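## Task

The reel is in the left gripper and one end of its cable is already attached to it. Take the cable one full turn around the reel's hub, keeping it within roughly one cable thickness of the hub over almost the whole turn. Report completion only while the left gripper holds the reel up high and still. Only the grippers may carry the reel's weight, and it must not drop lower when the other arm is withdrawn. Apart from this required hold, nothing counts as done if it stays in place only because the robot is holding it.

## Robot and tools

Robot: two arms, left_arm and right_arm, each ending in a parallel gripper. The names are labels only, not sides of a camera image. Each arm has six joints, listed from base to gripper: waist -2.618 to 3.054, shoulder 0.000 to 3.142, elbow 0.000 to 3.142, wrist pitch -1.571 to 1.571, wrist yaw -1.571 to 1.571, wrist roll -2.094 to 2.094 rad. An elbow cannot fully straighten.

Frame: every pose uses one scene frame. Its origin is on the tabletop midway between the arms. +z is up, +x points out across the table, and left_arm sits toward +y. In the gripper's own frame the fingers point along +z and close along y. end_effector_position is the spot between the finger pads, just under 1 cm short of the tips. Reported hand positions can be off, more so at long reach.

The row format is used by every tool that moves the robot. A row is one flat list of 16 numbers covering both arms, even if only one arm moves. The first 8 are left_arm's x, y, z, qw, qx, qy, qz, opening; the next 8 are right_arm's in the same order. x, y, z is an absolute target position in metres and qw..qz an absolute orientation quaternion (w first), both in the scene frame. Together they make a pose, not an offset. Opening runs from -1 (closed) to +1 (fully open, 0.087 m) and is also absolute. The row is refused if any target lies more than 0.6 m from that arm's last reported position along any axis of its gripper. On every control step, the controller clips each commanded pose to within 70 mm and 16 degrees of the measured pose, then drives the joints toward it. If it cannot meet both, position wins over orientation. Joint friction can leave a gripper up to about 31 mm short, so very small commands may do nothing. To keep an arm or its orientation still, resend the exact pose you used before, not the slightly drifted reported one.

Tools:
- execute_actions {"actions": [...], "pictures": bool}. The list holds at most one item. An empty list only returns the state. {"rows": [[16 numbers],...], "steps": n} plays up to 15 rows, one per 1/30 s step, with n at most 15 (default 15). If there are fewer rows than steps, the last row repeats. {"steps": n} without rows waits up to 300 steps, counted from the previous result, so your thinking time counts within it. A refused call sends nothing. After the last step, each arm continues only to its last clipped pose, so check the result and send the remainder.
- move {"target": [16 numbers], "speed": m/s}. Takes each gripper along a straight line to its pose; both arms finish together in 0.5 to 10 s. Speed ranges 0.002 to 0.5 (default 0.25), and turning is capped at twice that in rad/s. Openings are applied at the start. Paths ignore obstacles and the other arm. Grippers lag, can wander, and can overshoot speed near full reach. Faster contact and targets set deeper past a surface push harder. The result adds a "move:" line with the ending (done, off_target, moving, held, fault) and which limits acted. limits=paced means the pose was clipped. limits=held means a check blocked steps, after which the arm may jump fast. The result also reports each gripper's distance to its pose. If the ending names only one arm, the other arm finished.
- wait {"seconds": 0 to 10}. Lets the simulation run with no new command.
- zoom_image {"camera", "region": [x0, y0, x1, y1]}. Gives a closer view of a region of the last image, in pixels with the origin at the top-left, at most 504x504. Cameras: cam_high, cam_low, cam_left_wrist, cam_right_wrist, each 504x504.
- finished_scene {"scene": n}. Permanently ends the current scene and reports whether it succeeded. Call it only when the goal holds and will keep holding. Replying without any tool call also ends things.

Results: the state line gives each gripper's position and quaternion. grip_measured is the finger opening on the command scale; the last Joint positions value is the opening in metres. Each gripper reads up to about 1 mm off, by a fixed amount. To hold something, keep commanding an opening below grip_measured: about 0.02 below is firm, less is lighter. Finger force tops out near 20 N per pad, and a fast close can squeeze harder or spring open. "pose unreachable" and HELD mark steps that a clearance check altered or blocked. "Hand target" shows where the controller is now driving each gripper. Joint torques are raw and noisy, with offsets, so treat them as rough hints. A MOTOR HOT warning appears at 75 °C. At 90 °C the arm stops for 10 s. At 100 °C it goes limp and drops what it holds, so do not hold loads longer than needed. FAULT lines report stops.

The simulation keeps running while you think, so long replies let things drift.

Avoid: dropping the reel, knocking anything off the table, collisions or hard pressing between the arms, slams and hard pushes. Objects may occasionally get nudged by outside disturbances. At the end the reel must rest in its gripper alone, high and still, with the other arm clear.

Each tool is called after "Request:" as name(argument=value, ...), one argument or row to a line, values as JSON.

## Session

Request:
execute_actions(
  actions=[],
)

Scene clock: 0.00 s of 4800.00 s.
left_arm: end_effector_position=(+0.3548, +0.1952, +0.4334) grip_measured=-0.935 end_effector_quat_wxyz=(+0.510, +0.088, +0.853, -0.062) | right_arm: end_effector_position=(+0.3427, -0.2178, +0.3469) grip_measured=+0.992 end_effector_quat_wxyz=(+0.674, +0.074, +0.731, +0.082)
Joint positions: left_arm=[-0.541  1.536  2.288 -1.251 -0.163 -0.106  0.003] | right_arm=[ 0.137  0.976  1.038 -0.143  0.214  0.239  0.087]
Joint velocities: left_arm=[-0.027 -0.022  0.012  0.007 -0.051  0.066  0.001] | right_arm=[ 0.007  0.032 -0.007 -0.051 -0.022 -0.022  0.   ]
Joint torques (N m, as the arm reports them, + toward a larger angle): no reading
Motor temperatures (°C, as the motors report them): left_arm=[24 23 23 24 22 23] | right_arm=[21 24 25 24 22 24]
Hand target (left_arm): +0.357, +0.194, +0.436; +0.515, +0.087, +0.850, -0.063
Hand target (right_arm): +0.343, -0.218, +0.347; +0.674, +0.074, +0.731, +0.082

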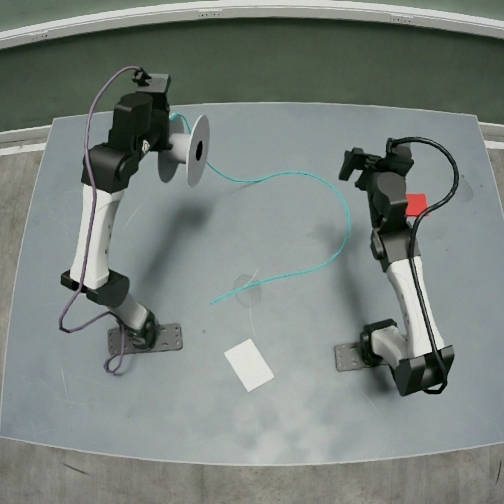

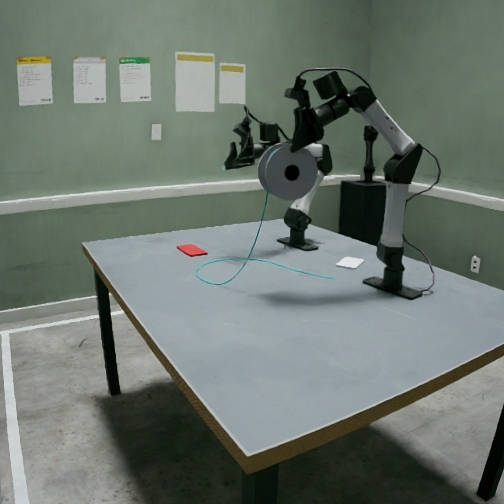

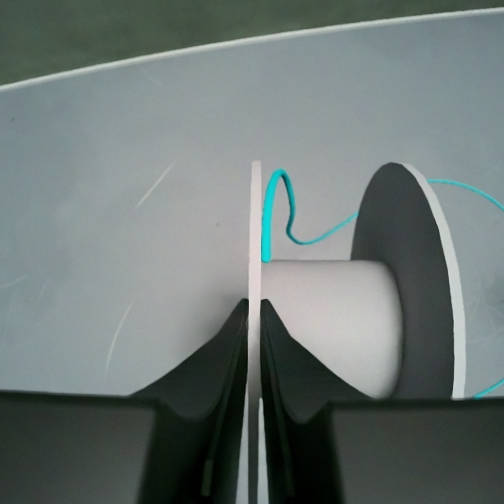

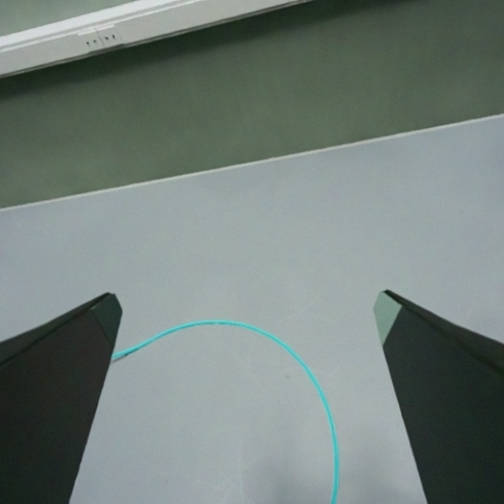

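Request:
zoom_image(
  camera="cam_low",
  region=[200, 60, 400, 260],
)

Request:
zoom_image(
  camera="cam_high",
  region=[90, 50, 250, 210],
)

Region (200, 60, 400, 260) of cam_low's 504x504 image, scaled by 2.520, with more detail than that image has.

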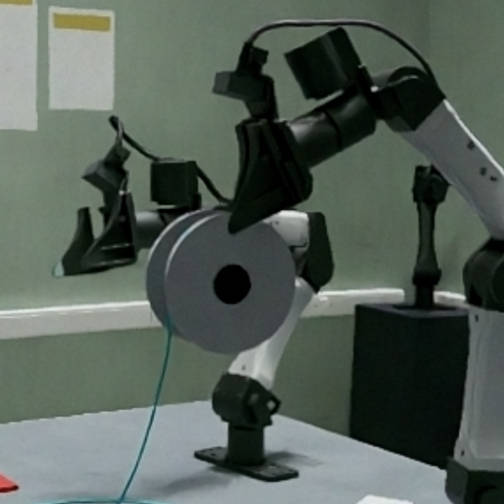

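Region (90, 50, 250, 210) of cam_high's 504x504 image, scaled by 3.150, with more detail than that image has.

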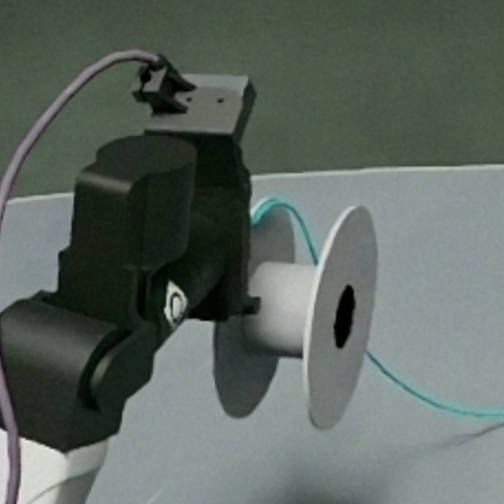

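Request:
move(
  target=[0.357,0.194,0.436,0.515,0.087,0.850,-0.063,-0.97, 0.47,-0.12,0.12,0,0.707,0.707,0,1],
  speed=0.3,
)

Scene clock: 37.40 s of 4800.00 s.
left_arm: end_effector_position=(+0.3532, +0.1959, +0.4313) grip_measured=-0.935 end_effector_quat_wxyz=(+0.505, +0.089, +0.856, -0.060) | right_arm: end_effector_position=(+0.4602, -0.1179, +0.1126) grip_measured=+0.992 end_effector_quat_wxyz=(+0.021, +0.703, +0.710, +0.037)
Joint positions: left_arm=[-0.541  1.536  2.288 -1.262 -0.163 -0.106  0.003] | right_arm=[ 0.139  2.452  2.53  -1.563 -0.005  1.797  0.087]
Joint velocities: left_arm=[-0.007 -0.002 -0.007 -0.022  0.066  0.007 -0.   ] | right_arm=[-0.007 -0.017 -0.007 -0.066 -0.007 -0.022 -0.   ]
Joint torques (N m, as the arm reports them, + toward a larger angle): left_arm=[-0.06 -4.99  5.83  2.69 -0.05 -0.1 ] | right_arm=[ -0.64 -12.2    7.62   0.33   0.06   0.05]
Motor temperatures (°C, as the motors report them): left_arm=[24 25 25 32 22 23] | right_arm=[21 25 30 28 22 24]
Hand target (left_arm): +0.357, +0.194, +0.436; +0.515, +0.087, +0.850, -0.063
Hand target (right_arm): +0.464, -0.120, +0.119; +0.021, +0.710, +0.703, +0.046
Off the commanded pose (left_arm): 0.006 m, 1 deg.
Off the commanded pose (right_arm): 0.012 m, 5 deg.
joint sent to its limit (right arm) — the command would take joint 4 (wrist pitch) past its lower limit, so that joint was sent only as far as its limit.
After step 180, 27.57 s passed at rest.
move: off_target (right_arm)

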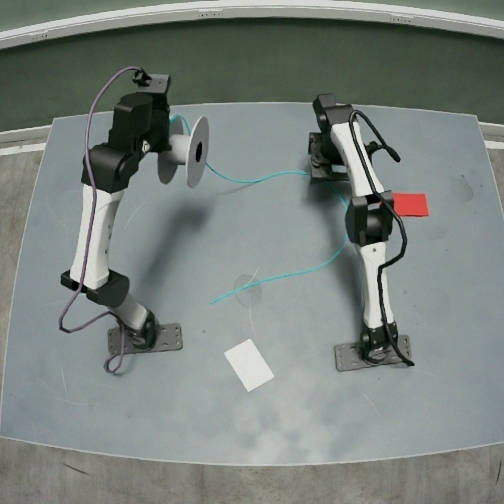

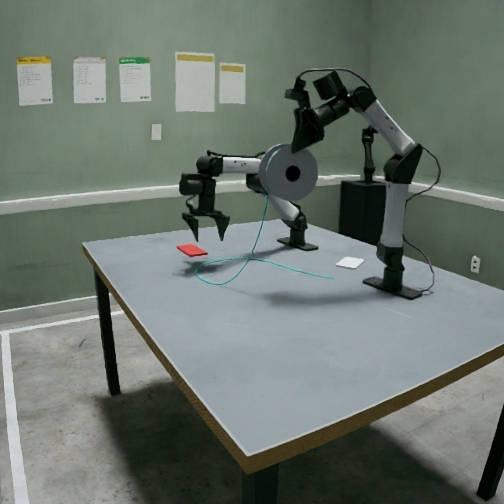

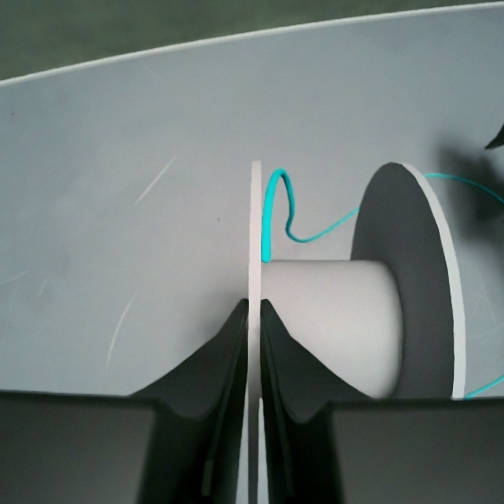

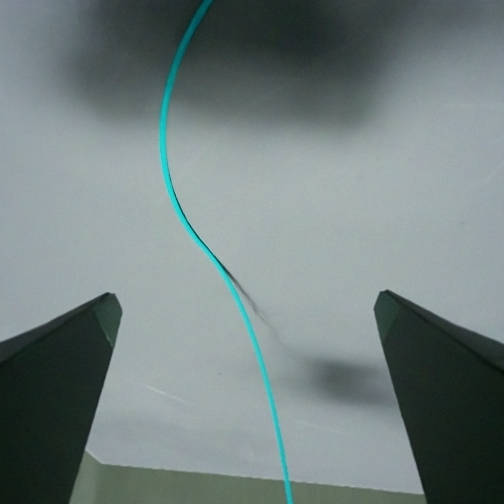

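Request:
move(
  target=[0.25,0.22,0.36,0.515,0.087,0.850,-0.063,-0.97, 0.36,-0.05,0.20,0.271,0.653,0.653,0.271,1],
  speed=0.2,
)

Scene clock: 45.13 s of 4800.00 s.
left_arm: end_effector_position=(+0.2491, +0.2214, +0.3594) grip_measured=-0.935 end_effector_quat_wxyz=(+0.505, +0.095, +0.856, -0.058) | right_arm: end_effector_position=(+0.3632, -0.0498, +0.1976) grip_measured=+0.992 end_effector_quat_wxyz=(+0.270, +0.651, +0.659, +0.262)
Joint positions: left_arm=[-0.708  0.984  1.566 -1.113 -0.305 -0.178  0.003] | right_arm=[ 0.532  1.546  1.326 -0.688  0.428  2.038  0.087]
Joint velocities: left_arm=[ 0.002 -0.002 -0.012  0.022  0.007 -0.007  0.   ] | right_arm=[ 0.012 -0.002 -0.012  0.154 -0.051 -0.051 -0.001]
Joint torques (N m, as the arm reports them, + toward a larger angle): left_arm=[-0.53 -2.06  4.61  2.71 -0.21 -0.23] | right_arm=[ 0.96 -7.83  5.09  1.55  0.44 -0.02]
Motor temperatures (°C, as the motors report them): left_arm=[24 25 25 32 22 23] | right_arm=[21 28 30 27 22 24]
Hand target (left_arm): +0.250, +0.221, +0.360; +0.515, +0.088, +0.851, -0.063
Hand target (right_arm): +0.361, -0.050, +0.200; +0.275, +0.651, +0.654, +0.268
Off the commanded pose (left_arm): 0.002 m, 2 deg.
Off the commanded pose (right_arm): 0.004 m, 1 deg.
move: done

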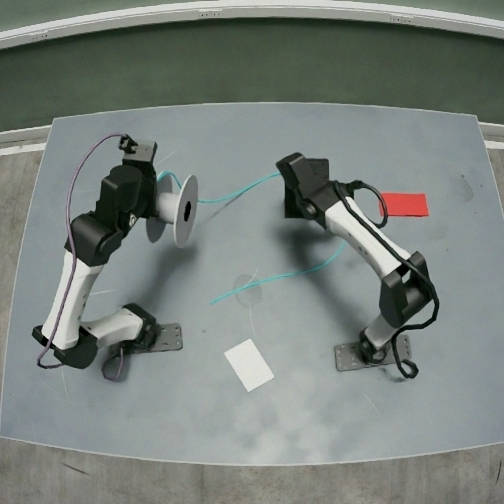

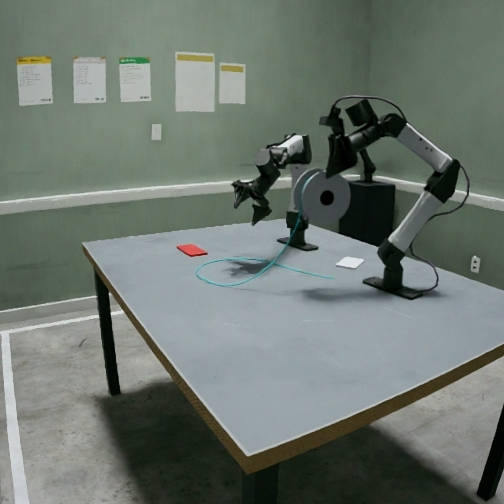

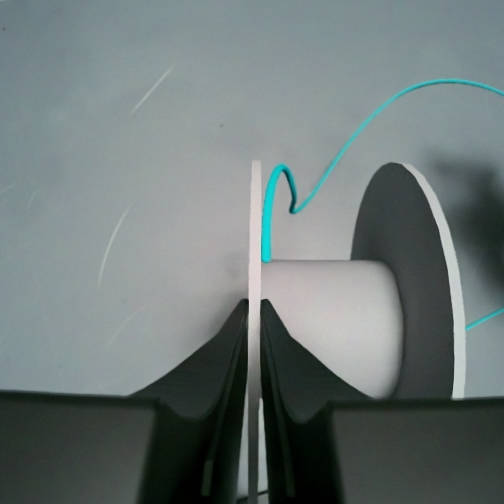

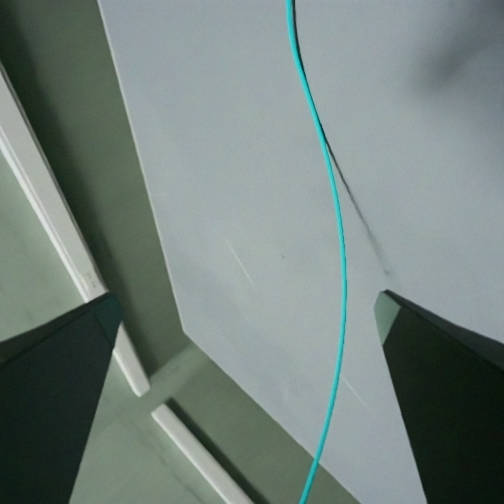

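Request:
move(
  target=[0.25,0.22,0.36,0.515,0.087,0.850,-0.063,-0.97, 0.34,0.03,0.09,0.206,0.496,0.778,0.323,0.6],
  speed=0.2,
)

Scene clock: 53.00 s of 4800.00 s.
left_arm: end_effector_position=(+0.2496, +0.2212, +0.3600) grip_measured=-0.935 end_effector_quat_wxyz=(+0.506, +0.094, +0.855, -0.058) | right_arm: end_effector_position=(+0.3432, +0.0258, +0.0987) grip_measured=+0.600 end_effector_quat_wxyz=(+0.211, +0.505, +0.770, +0.327)
Joint positions: left_arm=[-0.708  0.984  1.566 -1.11  -0.306 -0.18   0.003] | right_arm=[ 0.592  1.678  1.019 -0.132  0.194  1.77   0.07 ]
Joint velocities: left_arm=[ 0.007  0.002 -0.007 -0.022  0.051 -0.037 -0.001] | right_arm=[-0.012 -0.012 -0.002 -0.037  0.007 -0.007 -0.   ]
Joint torques (N m, as the arm reports them, + toward a larger angle): left_arm=[-0.65 -2.03  4.45  2.72 -0.21 -0.23] | right_arm=[ 0.93 -6.87  5.08  1.81  0.14 -0.2 ]
Motor temperatures (°C, as the motors report them): left_arm=[24 25 25 33 22 23] | right_arm=[21 29 30 28 22 24]
Hand target (left_arm): +0.250, +0.220, +0.360; +0.515, +0.087, +0.851, -0.063
Hand target (right_arm): +0.338, +0.028, +0.090; +0.207, +0.496, +0.779, +0.323
Off the commanded pose (left_arm): 0.001 m, 1 deg.
Off the commanded pose (right_arm): 0.010 m, 2 deg.
After step 180, 0.13 s passed at rest.
move: done

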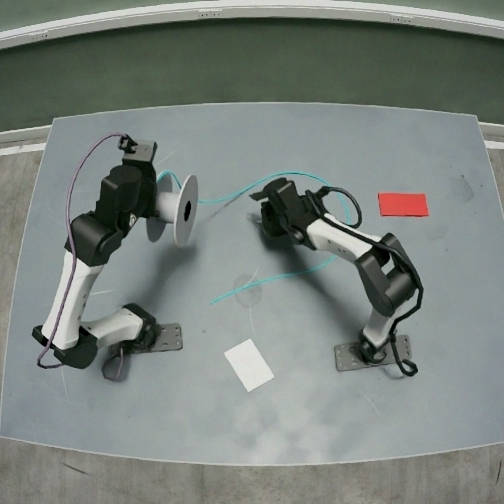

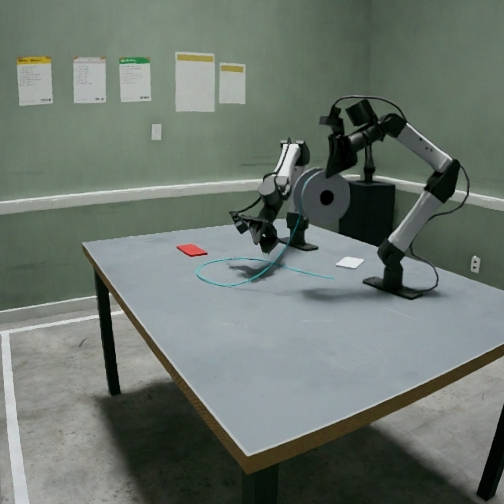

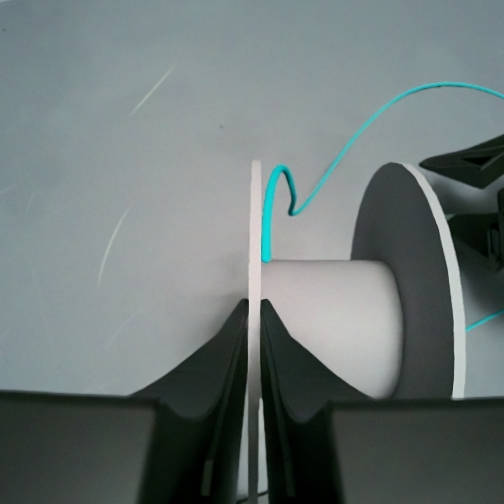

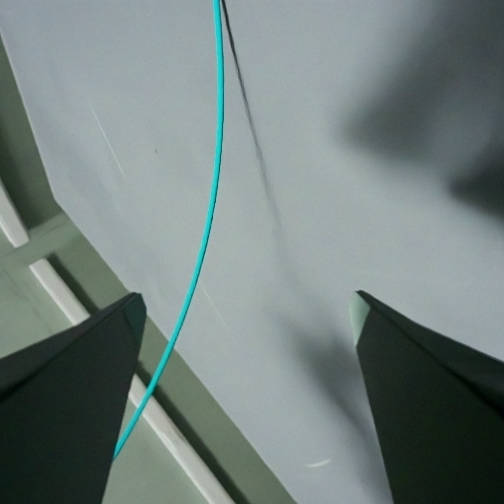

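Request:
move(
  target=[0.25,0.22,0.36,0.515,0.087,0.850,-0.063,-0.97, 0.40,0.085,0.04,0.206,0.496,0.778,0.323,0.3],
  speed=0.1,
)

Scene clock: 56.00 s of 4800.00 s.
left_arm: end_effector_position=(+0.2495, +0.2213, +0.3600) grip_measured=-0.935 end_effector_quat_wxyz=(+0.506, +0.094, +0.855, -0.058) | right_arm: end_effector_position=(+0.3932, +0.0727, +0.0292) grip_measured=+0.300 end_effector_quat_wxyz=(+0.203, +0.504, +0.782, +0.306)
Joint positions: left_arm=[-0.708  0.984  1.566 -1.111 -0.306 -0.18   0.003] | right_arm=[ 0.6    2.054  1.252 -0.038  0.193  1.769  0.057]
Joint velocities: left_arm=[ 0.002 -0.017 -0.002 -0.037  0.095 -0.007 -0.   ] | right_arm=[ 0.002 -0.007  0.007  0.051 -0.066 -0.022  0.001]
Joint torques (N m, as the arm reports them, + toward a larger angle): left_arm=[-0.62 -2.05  4.45  2.71 -0.2  -0.23] | right_arm=[ 1.   -9.61  7.89  1.7   0.18 -0.13]
Motor temperatures (°C, as the motors report them): left_arm=[24 25 25 34 22 23] | right_arm=[21 29 30 28 22 24]
Hand target (left_arm): +0.250, +0.220, +0.360; +0.515, +0.087, +0.851, -0.063
Hand target (right_arm): +0.398, +0.084, +0.039; +0.206, +0.496, +0.779, +0.323
Off the commanded pose (left_arm): 0.001 m, 2 deg.
Off the commanded pose (right_arm): 0.018 m, 2 deg.
move: off_target (right_arm)

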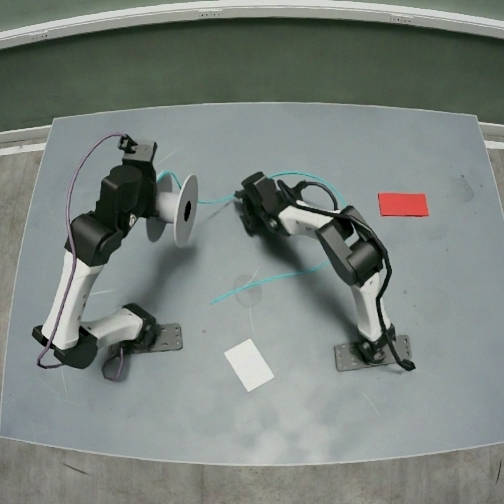

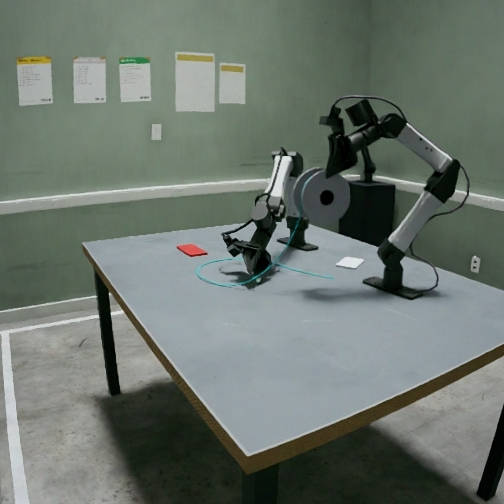

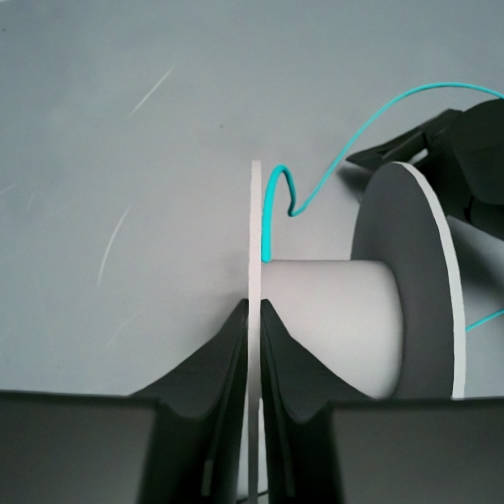

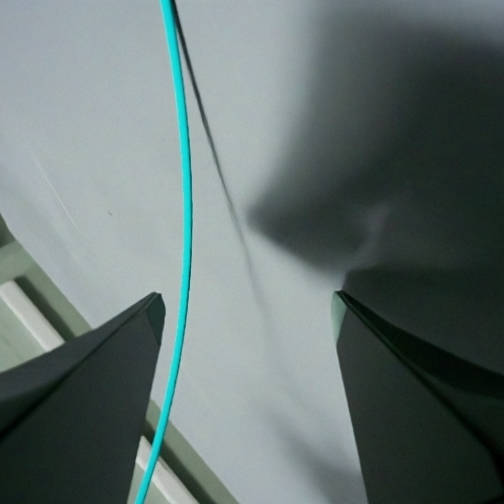

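Request:
move(
  target=[0.25,0.22,0.36,0.515,0.087,0.850,-0.063,-0.97, 0.43,0.115,0.047,0.206,0.496,0.778,0.323,0.3],
  speed=0.1,
)

Scene clock: 58.77 s of 4800.00 s.
left_arm: end_effector_position=(+0.2496, +0.2212, +0.3600) grip_measured=-0.935 end_effector_quat_wxyz=(+0.506, +0.093, +0.855, -0.058) | right_arm: end_effector_position=(+0.4283, +0.1076, +0.0425) grip_measured=+0.300 end_effector_quat_wxyz=(+0.205, +0.500, +0.779, +0.318)
Joint positions: left_arm=[-0.708  0.984  1.566 -1.11  -0.306 -0.18   0.003] | right_arm=[ 0.607  2.186  1.506 -0.133  0.193  1.769  0.057]
Joint velocities: left_arm=[ 0.002  0.012 -0.022  0.066  0.022 -0.007 -0.001] | right_arm=[ 0.002  0.007 -0.027 -0.037 -0.037  0.007 -0.   ]
Joint torques (N m, as the arm reports them, + toward a larger angle): left_arm=[-0.62 -2.03  4.45  2.71 -0.21 -0.23] | right_arm=[  0.86 -10.75   8.14   1.51   0.22  -0.07]
Motor temperatures (°C, as the motors report them): left_arm=[24 25 25 34 22 23] | right_arm=[21 29 31 28 22 24]
Hand target (left_arm): +0.250, +0.220, +0.360; +0.515, +0.087, +0.851, -0.063
Hand target (right_arm): +0.430, +0.115, +0.046; +0.206, +0.496, +0.779, +0.323
Off the commanded pose (left_arm): 0.001 m, 1 deg.
Off the commanded pose (right_arm): 0.009 m, 1 deg.
move: done

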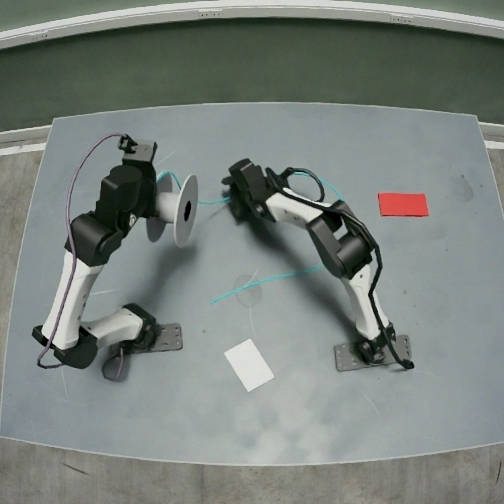

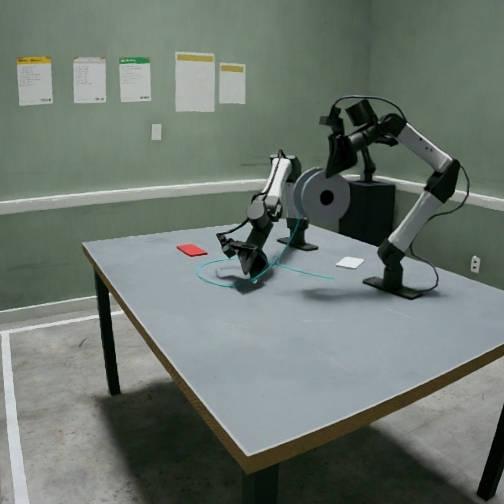

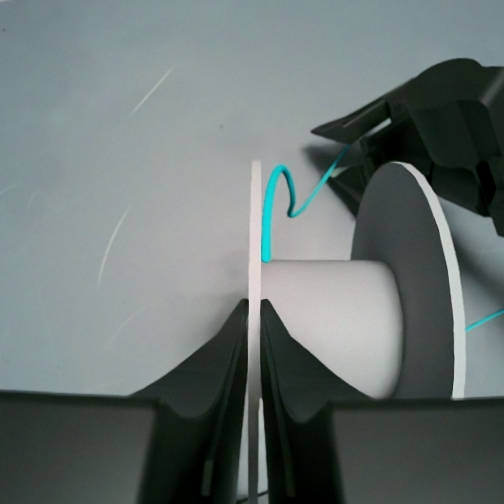

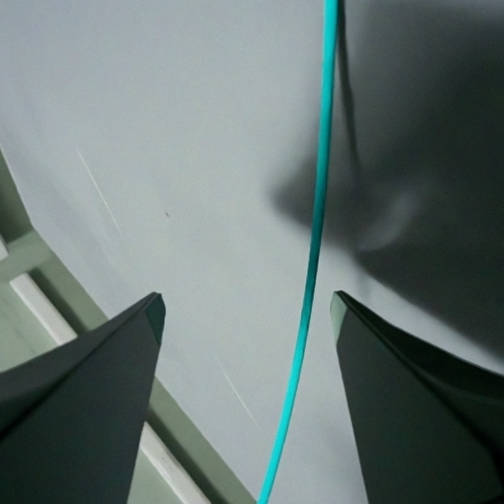

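Request:
move(
  target=[0.25,0.22,0.36,0.515,0.087,0.850,-0.063,-0.97, 0.41,0.135,0.03,0.206,0.496,0.778,0.323,0.0],
  speed=0.1,
)

Request:
move(
  target=[0.25,0.22,0.36,0.515,0.087,0.850,-0.063,-0.97, 0.41,0.135,0.03,0.206,0.496,0.778,0.323,-0.95],
)

Scene clock: 63.40 s of 4800.00 s.
left_arm: end_effector_position=(+0.2495, +0.2213, +0.3600) grip_measured=-0.935 end_effector_quat_wxyz=(+0.506, +0.093, +0.855, -0.058) | right_arm: end_effector_position=(+0.4086, +0.1331, +0.0326) grip_measured=+0.000 end_effector_quat_wxyz=(+0.202, +0.493, +0.783, +0.321)
Joint positions: left_arm=[-0.708  0.984  1.566 -1.111 -0.306 -0.18   0.003] | right_arm=[ 0.673  2.212  1.506 -0.112  0.224  1.805  0.044]
Joint velocities: left_arm=[-0.002 -0.002 -0.032 -0.007 -0.066 -0.007  0.   ] | right_arm=[-0.012  0.002  0.002  0.051  0.037 -0.037 -0.001]
Joint torques (N m, as the arm reports them, + toward a larger angle): left_arm=[-0.65 -2.07  4.44  2.72 -0.21 -0.23] | right_arm=[  0.55 -11.01   5.99   1.76   0.33   0.06]
Motor temperatures (°C, as the motors report them): left_arm=[24 25 25 34 22 23] | right_arm=[21 31 31 28 22 24]
Hand target (left_arm): +0.250, +0.220, +0.360; +0.515, +0.087, +0.851, -0.063
Hand target (right_arm): +0.410, +0.135, +0.030; +0.207, +0.496, +0.779, +0.323
Off the commanded pose (left_arm): 0.001 m, 2 deg.
Off the commanded pose (right_arm): 0.004 m, 1 deg.
move: done

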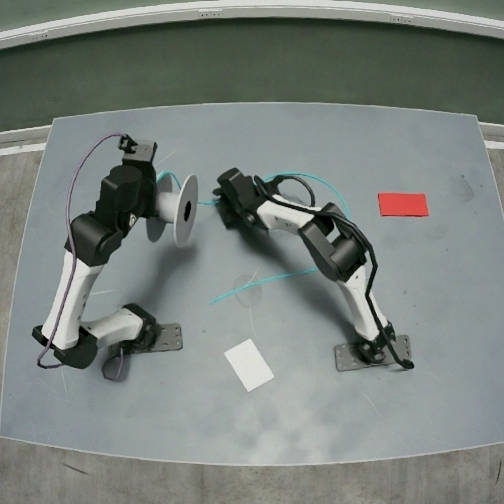

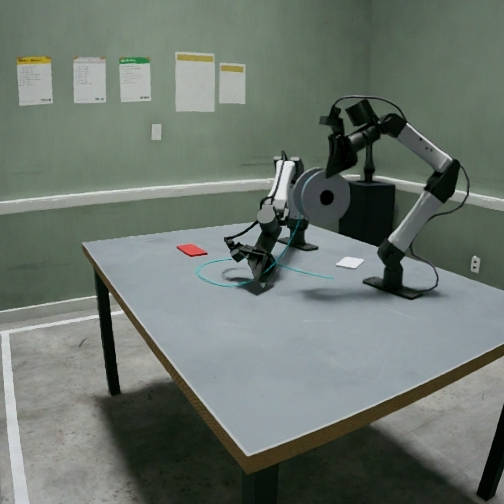

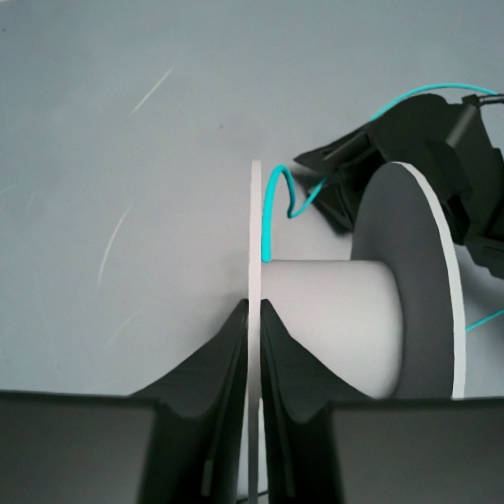

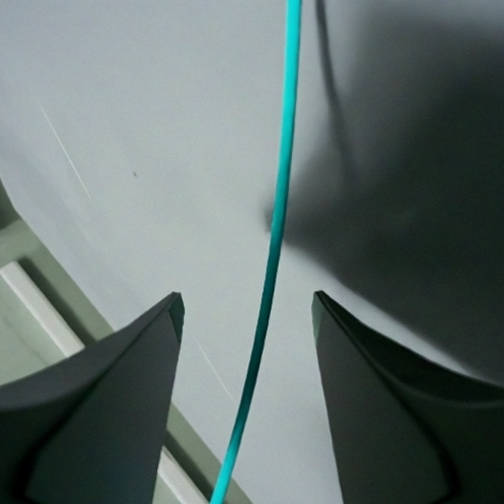

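Scene clock: 64.10 s of 4800.00 s.
left_arm: end_effector_position=(+0.2495, +0.2213, +0.3599) grip_measured=-0.935 end_effector_quat_wxyz=(+0.506, +0.093, +0.855, -0.058) | right_arm: end_effector_position=(+0.4087, +0.1330, +0.0326) grip_measured=-0.950 end_effector_quat_wxyz=(+0.202, +0.494, +0.782, +0.321)
Joint positions: left_arm=[-0.708  0.984  1.566 -1.111 -0.306 -0.18   0.003] | right_arm=[ 0.673  2.212  1.506 -0.112  0.225  1.807  0.002]
Joint velocities: left_arm=[-0.002 -0.002 -0.002 -0.037  0.051 -0.022  0.   ] | right_arm=[-0.002 -0.012  0.012  0.051 -0.037 -0.007 -0.   ]
Joint torques (N m, as the arm reports them, + toward a larger angle): left_arm=[-0.62 -2.03  4.46  2.73 -0.21 -0.23] | right_arm=[  0.62 -10.95   6.19   1.72   0.33   0.01]
Motor temperatures (°C, as the motors report them): left_arm=[24 25 25 34 22 23] | right_arm=[21 31 31 28 22 24]
Hand target (left_arm): +0.250, +0.220, +0.360; +0.515, +0.087, +0.851, -0.063
Hand target (right_arm): +0.410, +0.135, +0.030; +0.206, +0.497, +0.779, +0.323
Off the commanded pose (left_arm): 0.001 m, 2 deg.
Off the commanded pose (right_arm): 0.004 m, 1 deg.
move: done

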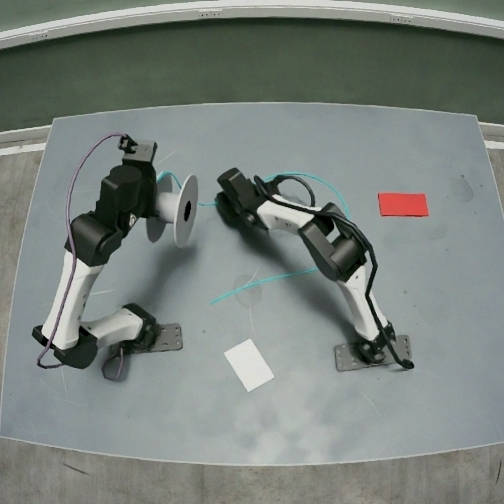

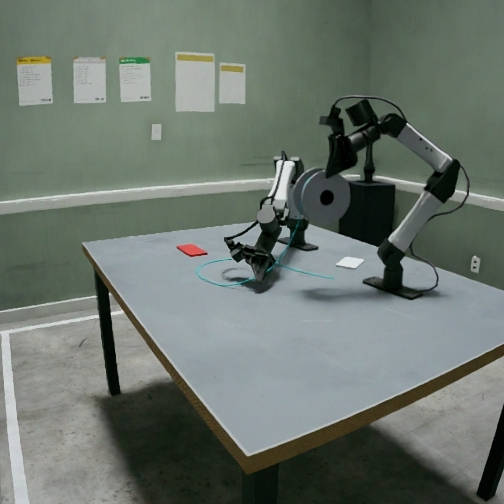

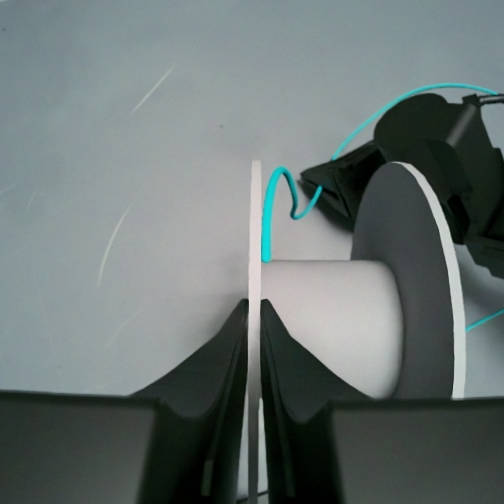

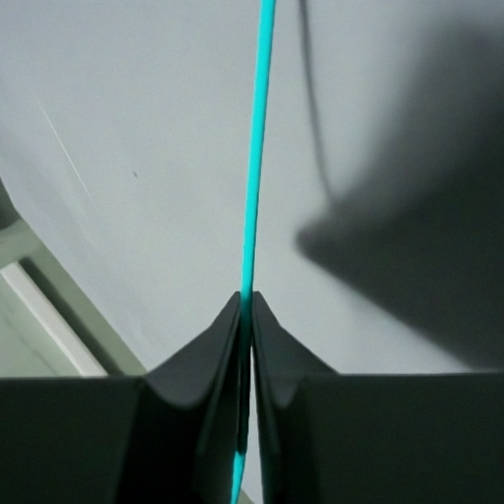

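Request:
move(
  target=[0.30,0.22,0.37,0.515,0.087,0.850,-0.063,-0.97, 0.17,0.06,0.12,0.206,0.496,0.778,0.323,-1],
  speed=0.15,
)

Scene clock: 69.60 s of 4800.00 s.
left_arm: end_effector_position=(+0.2919, +0.2215, +0.3544) grip_measured=-0.935 end_effector_quat_wxyz=(+0.495, +0.090, +0.863, -0.058) | right_arm: end_effector_position=(+0.1766, +0.0654, +0.1272) grip_measured=-0.990 end_effector_quat_wxyz=(+0.201, +0.466, +0.793, +0.336)
Joint positions: left_arm=[-0.545  1.094  1.586 -1.028 -0.164 -0.109  0.003] | right_arm=[ 1.096  1.383  0.877 -0.389  0.478  2.084  0.   ]
Joint velocities: left_arm=[-0.012 -0.012 -0.007  0.066 -0.022 -0.095 -0.   ] | right_arm=[-0.012 -0.017  0.012 -0.037  0.007  0.037  0.   ]
Joint torques (N m, as the arm reports them, + toward a larger angle): left_arm=[ 0.76 -0.77  9.86  2.76  0.05 -0.02] | right_arm=[ 1.04 -6.24  4.84  1.3   0.42  0.  ]
Motor temperatures (°C, as the motors report them): left_arm=[24 25 26 35 22 23] | right_arm=[21 32 31 28 22 24]
Hand target (left_arm): +0.300, +0.220, +0.370; +0.515, +0.087, +0.850, -0.063
Hand target (right_arm): +0.173, +0.059, +0.123; +0.206, +0.465, +0.795, +0.331
Off the commanded pose (left_arm): 0.018 m, 3 deg.
Off the commanded pose (right_arm): 0.011 m, 4 deg.
joint sent to its limit (right arm) — the command would take joint 6 (wrist roll) past its upper limit, so that joint was sent only as far as its limit.
move: off_target (left_arm, right_arm)

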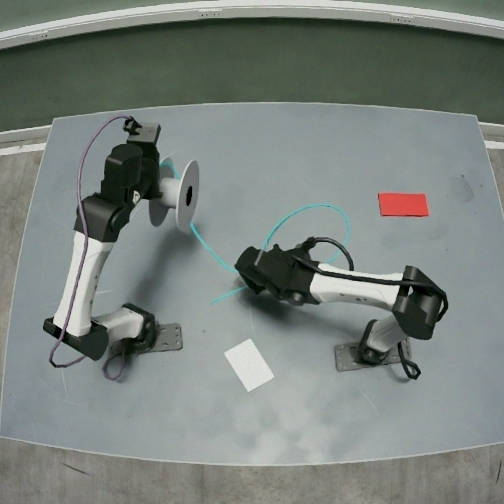

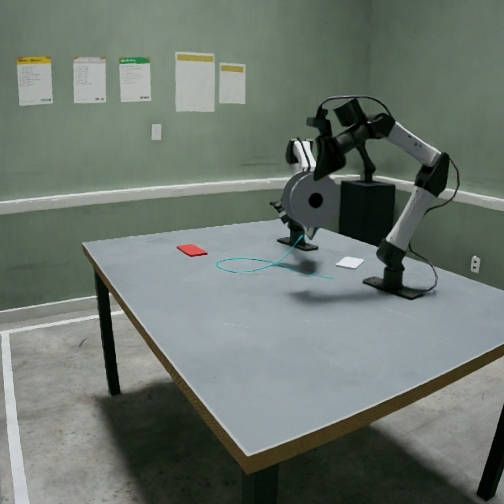

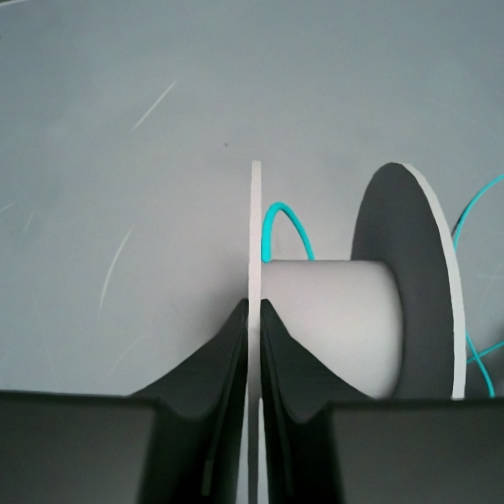

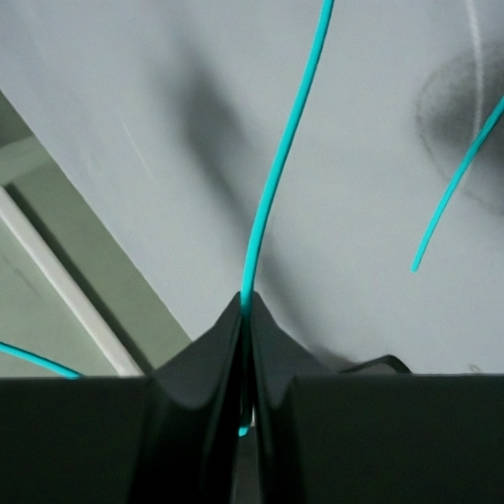

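Request:
move(
  target=[0.36,0.16,0.39,0.513,-0.075,0.854,0.045,-0.97, 0.18,0.09,0.22,0.299,0.299,0.641,0.641,-1],
  speed=0.15,
)

Scene clock: 78.70 s of 4800.00 s.
left_arm: end_effector_position=(+0.3559, +0.1623, +0.3805) grip_measured=-0.935 end_effector_quat_wxyz=(+0.499, -0.062, +0.863, +0.052) | right_arm: end_effector_position=(+0.1793, +0.0936, +0.2312) grip_measured=-0.990 end_effector_quat_wxyz=(+0.296, +0.305, +0.632, +0.648)
Joint positions: left_arm=[-0.847  1.602  2.134 -1.269 -0.739 -0.518  0.003] | right_arm=[1.125 1.326 0.481 0.862 0.53  1.583 0.   ]
Joint velocities: left_arm=[ 0.007  0.007  0.002 -0.037  0.037 -0.037 -0.   ] | right_arm=[ 0.012  0.002 -0.002 -0.081 -0.007  0.007 -0.001]
Joint torques (N m, as the arm reports them, + toward a larger angle): left_arm=[-0.4  -5.48  9.27  2.1  -0.53 -0.24] | right_arm=[-0.59 -3.21  4.7   2.04 -0.09 -0.22]
Motor temperatures (°C, as the motors report them): left_arm=[24 24 28 35 22 23] | right_arm=[21 31 31 29 22 24]
Hand target (left_arm): +0.359, +0.160, +0.389; +0.512, -0.075, +0.854, +0.046
Hand target (right_arm): +0.181, +0.092, +0.220; +0.300, +0.299, +0.641, +0.640
Off the commanded pose (left_arm): 0.011 m, 2 deg.
Off the commanded pose (right_arm): 0.012 m, 2 deg.
move: off_target (left_arm, right_arm)

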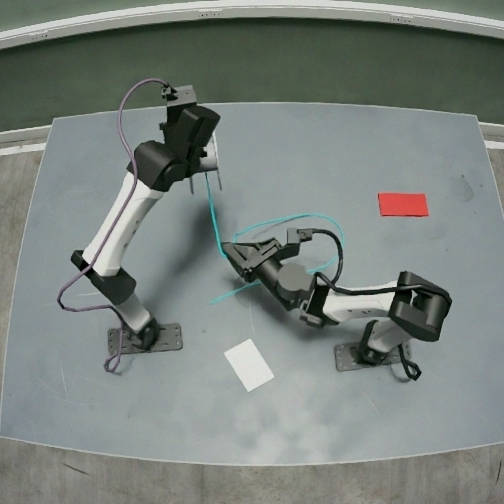

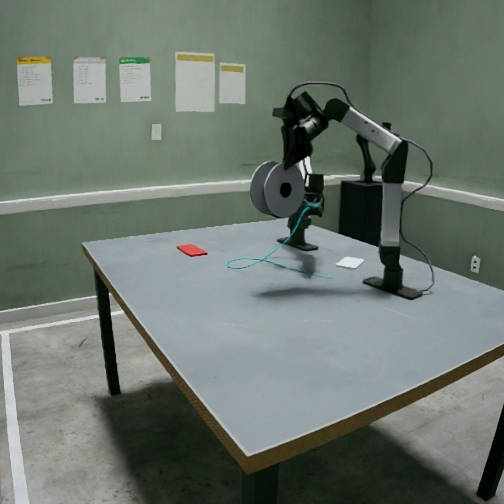

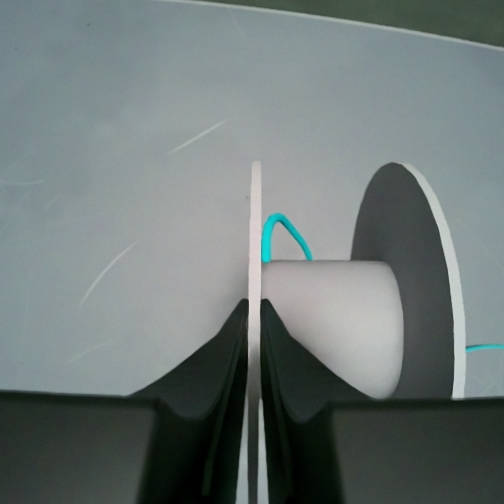

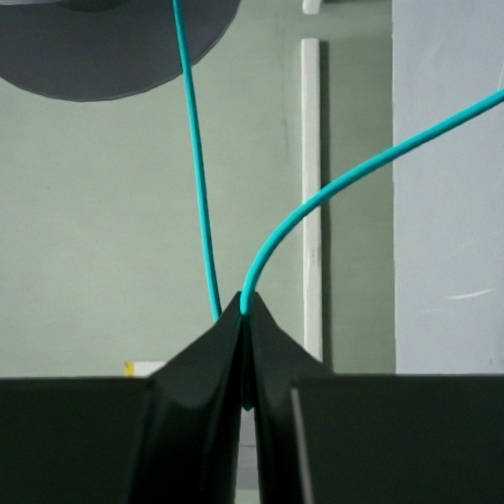

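Request:
move(
  target=[0.36,0.16,0.30,0.513,-0.075,0.854,0.045,-0.97, 0.20,0.06,0.33,0.299,0.299,0.641,0.641,-1],
  speed=0.1,
)

Scene clock: 82.80 s of 4800.00 s.
left_arm: end_effector_position=(+0.3601, +0.1582, +0.2983) grip_measured=-0.935 end_effector_quat_wxyz=(+0.503, -0.068, +0.860, +0.046) | right_arm: end_effector_position=(+0.2028, +0.0647, +0.3027) grip_measured=-0.990 end_effector_quat_wxyz=(+0.298, +0.306, +0.660, +0.618)
Joint positions: left_arm=[-0.847  1.414  1.562 -0.873 -0.739 -0.527  0.003] | right_arm=[0.983 1.085 0.732 0.288 0.392 1.581 0.   ]
Joint velocities: left_arm=[-0.002 -0.002 -0.022 -0.022 -0.037 -0.007  0.   ] | right_arm=[-0.002 -0.027 -0.007 -0.066 -0.007  0.007  0.001]
Joint torques (N m, as the arm reports them, + toward a larger angle): left_arm=[-0.23 -7.82  5.97  2.26 -0.52 -0.12] | right_arm=[-0.34 -4.9   9.06  2.01 -0.05 -0.18]
Motor temperatures (°C, as the motors report them): left_arm=[24 25 28 35 22 23] | right_arm=[21 30 31 29 22 24]
Hand target (left_arm): +0.360, +0.160, +0.300; +0.512, -0.075, +0.854, +0.045
Hand target (right_arm): +0.201, +0.061, +0.330; +0.298, +0.300, +0.641, +0.641
Off the commanded pose (left_arm): 0.002 m, 2 deg.
Off the commanded pose (right_arm): 0.028 m, 4 deg.
move: off_target (right_arm)

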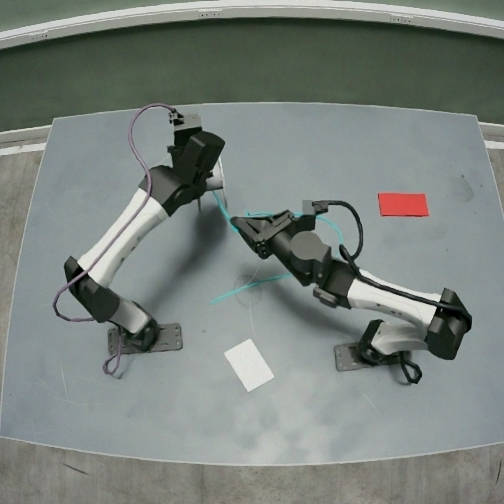

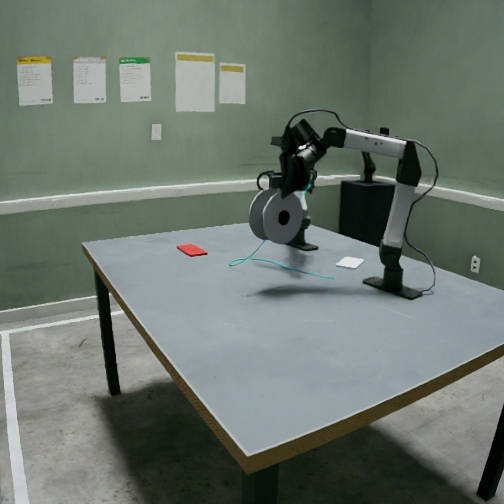

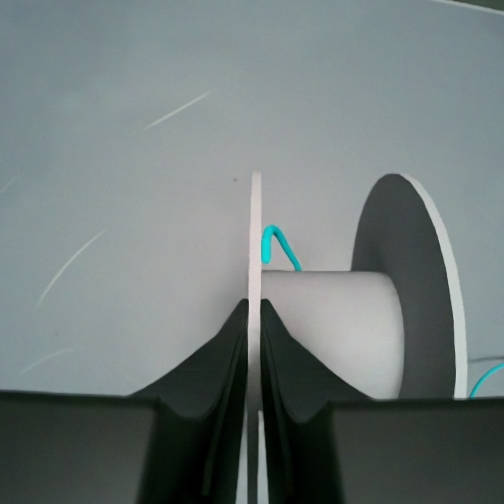

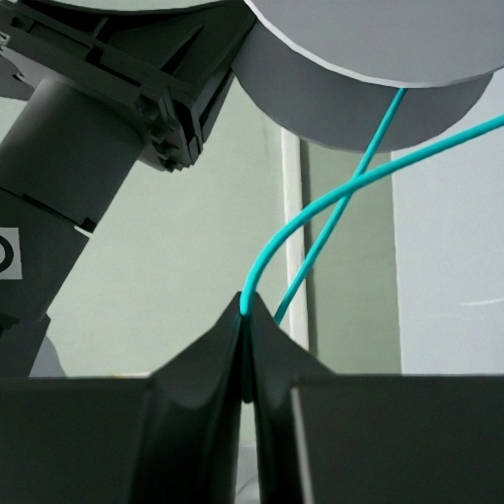

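Request:
move(
  target=[0.36,0.16,0.30,0.513,-0.075,0.854,0.045,-0.99, 0.28,0.06,0.36,0.299,0.299,0.641,0.641,-1],
  speed=0.07,
)

Scene clock: 88.37 s of 4800.00 s.
left_arm: end_effector_position=(+0.3608, +0.1581, +0.2990) grip_measured=-0.935 end_effector_quat_wxyz=(+0.505, -0.070, +0.859, +0.045) | right_arm: end_effector_position=(+0.2766, +0.0594, +0.3506) grip_measured=-0.990 end_effector_quat_wxyz=(+0.295, +0.305, +0.644, +0.636)
Joint positions: left_arm=[-0.847  1.414  1.562 -0.868 -0.742 -0.527  0.003] | right_arm=[0.715 1.239 0.964 0.258 0.117 1.581 0.   ]
Joint velocities: left_arm=[ 0.007 -0.007  0.007 -0.037  0.022  0.007 -0.001] | right_arm=[ 0.002 -0.012 -0.007  0.037  0.037 -0.037 -0.   ]
Joint torques (N m, as the arm reports them, + toward a larger angle): left_arm=[-0.23 -7.64  6.2   2.26 -0.48 -0.11] | right_arm=[-0.59 -3.39  9.03  2.    0.02 -0.15]
Motor temperatures (°C, as the motors report them): left_arm=[24 26 28 35 22 23] | right_arm=[21 30 32 30 22 24]
Hand target (left_arm): +0.360, +0.160, +0.300; +0.513, -0.075, +0.854, +0.045
Hand target (right_arm): +0.281, +0.061, +0.359; +0.297, +0.301, +0.640, +0.641
Off the commanded pose (left_arm): 0.002 m, 1 deg.
Off the commanded pose (right_arm): 0.010 m, 1 deg.
move: done

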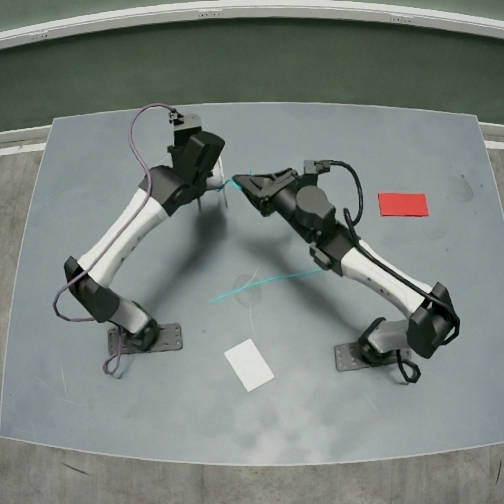

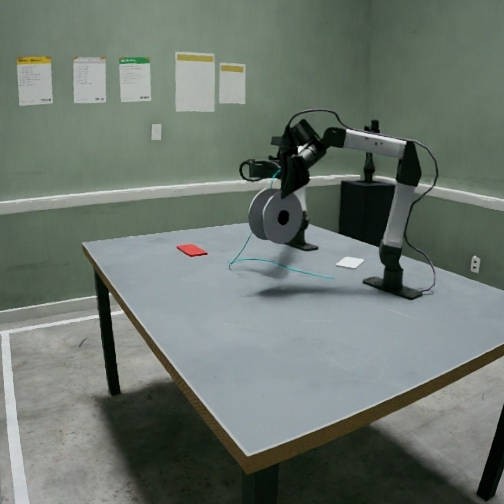

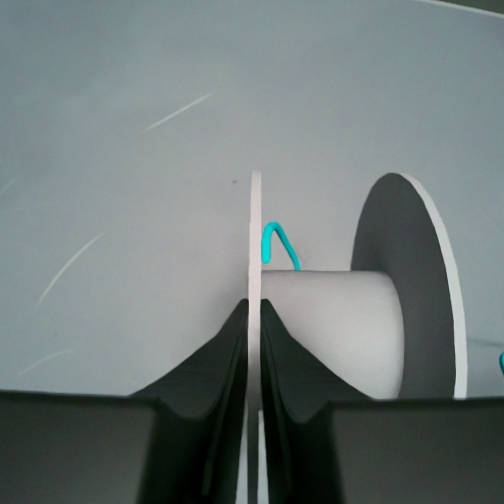

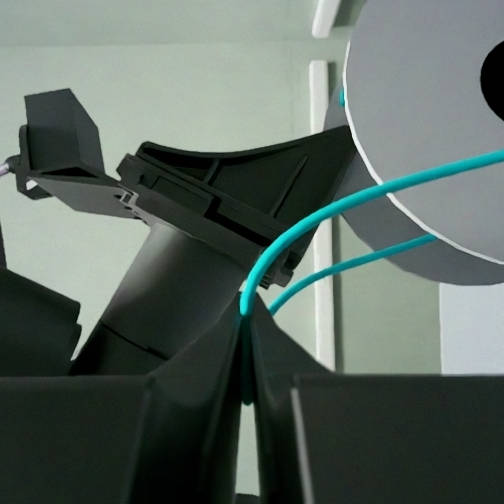

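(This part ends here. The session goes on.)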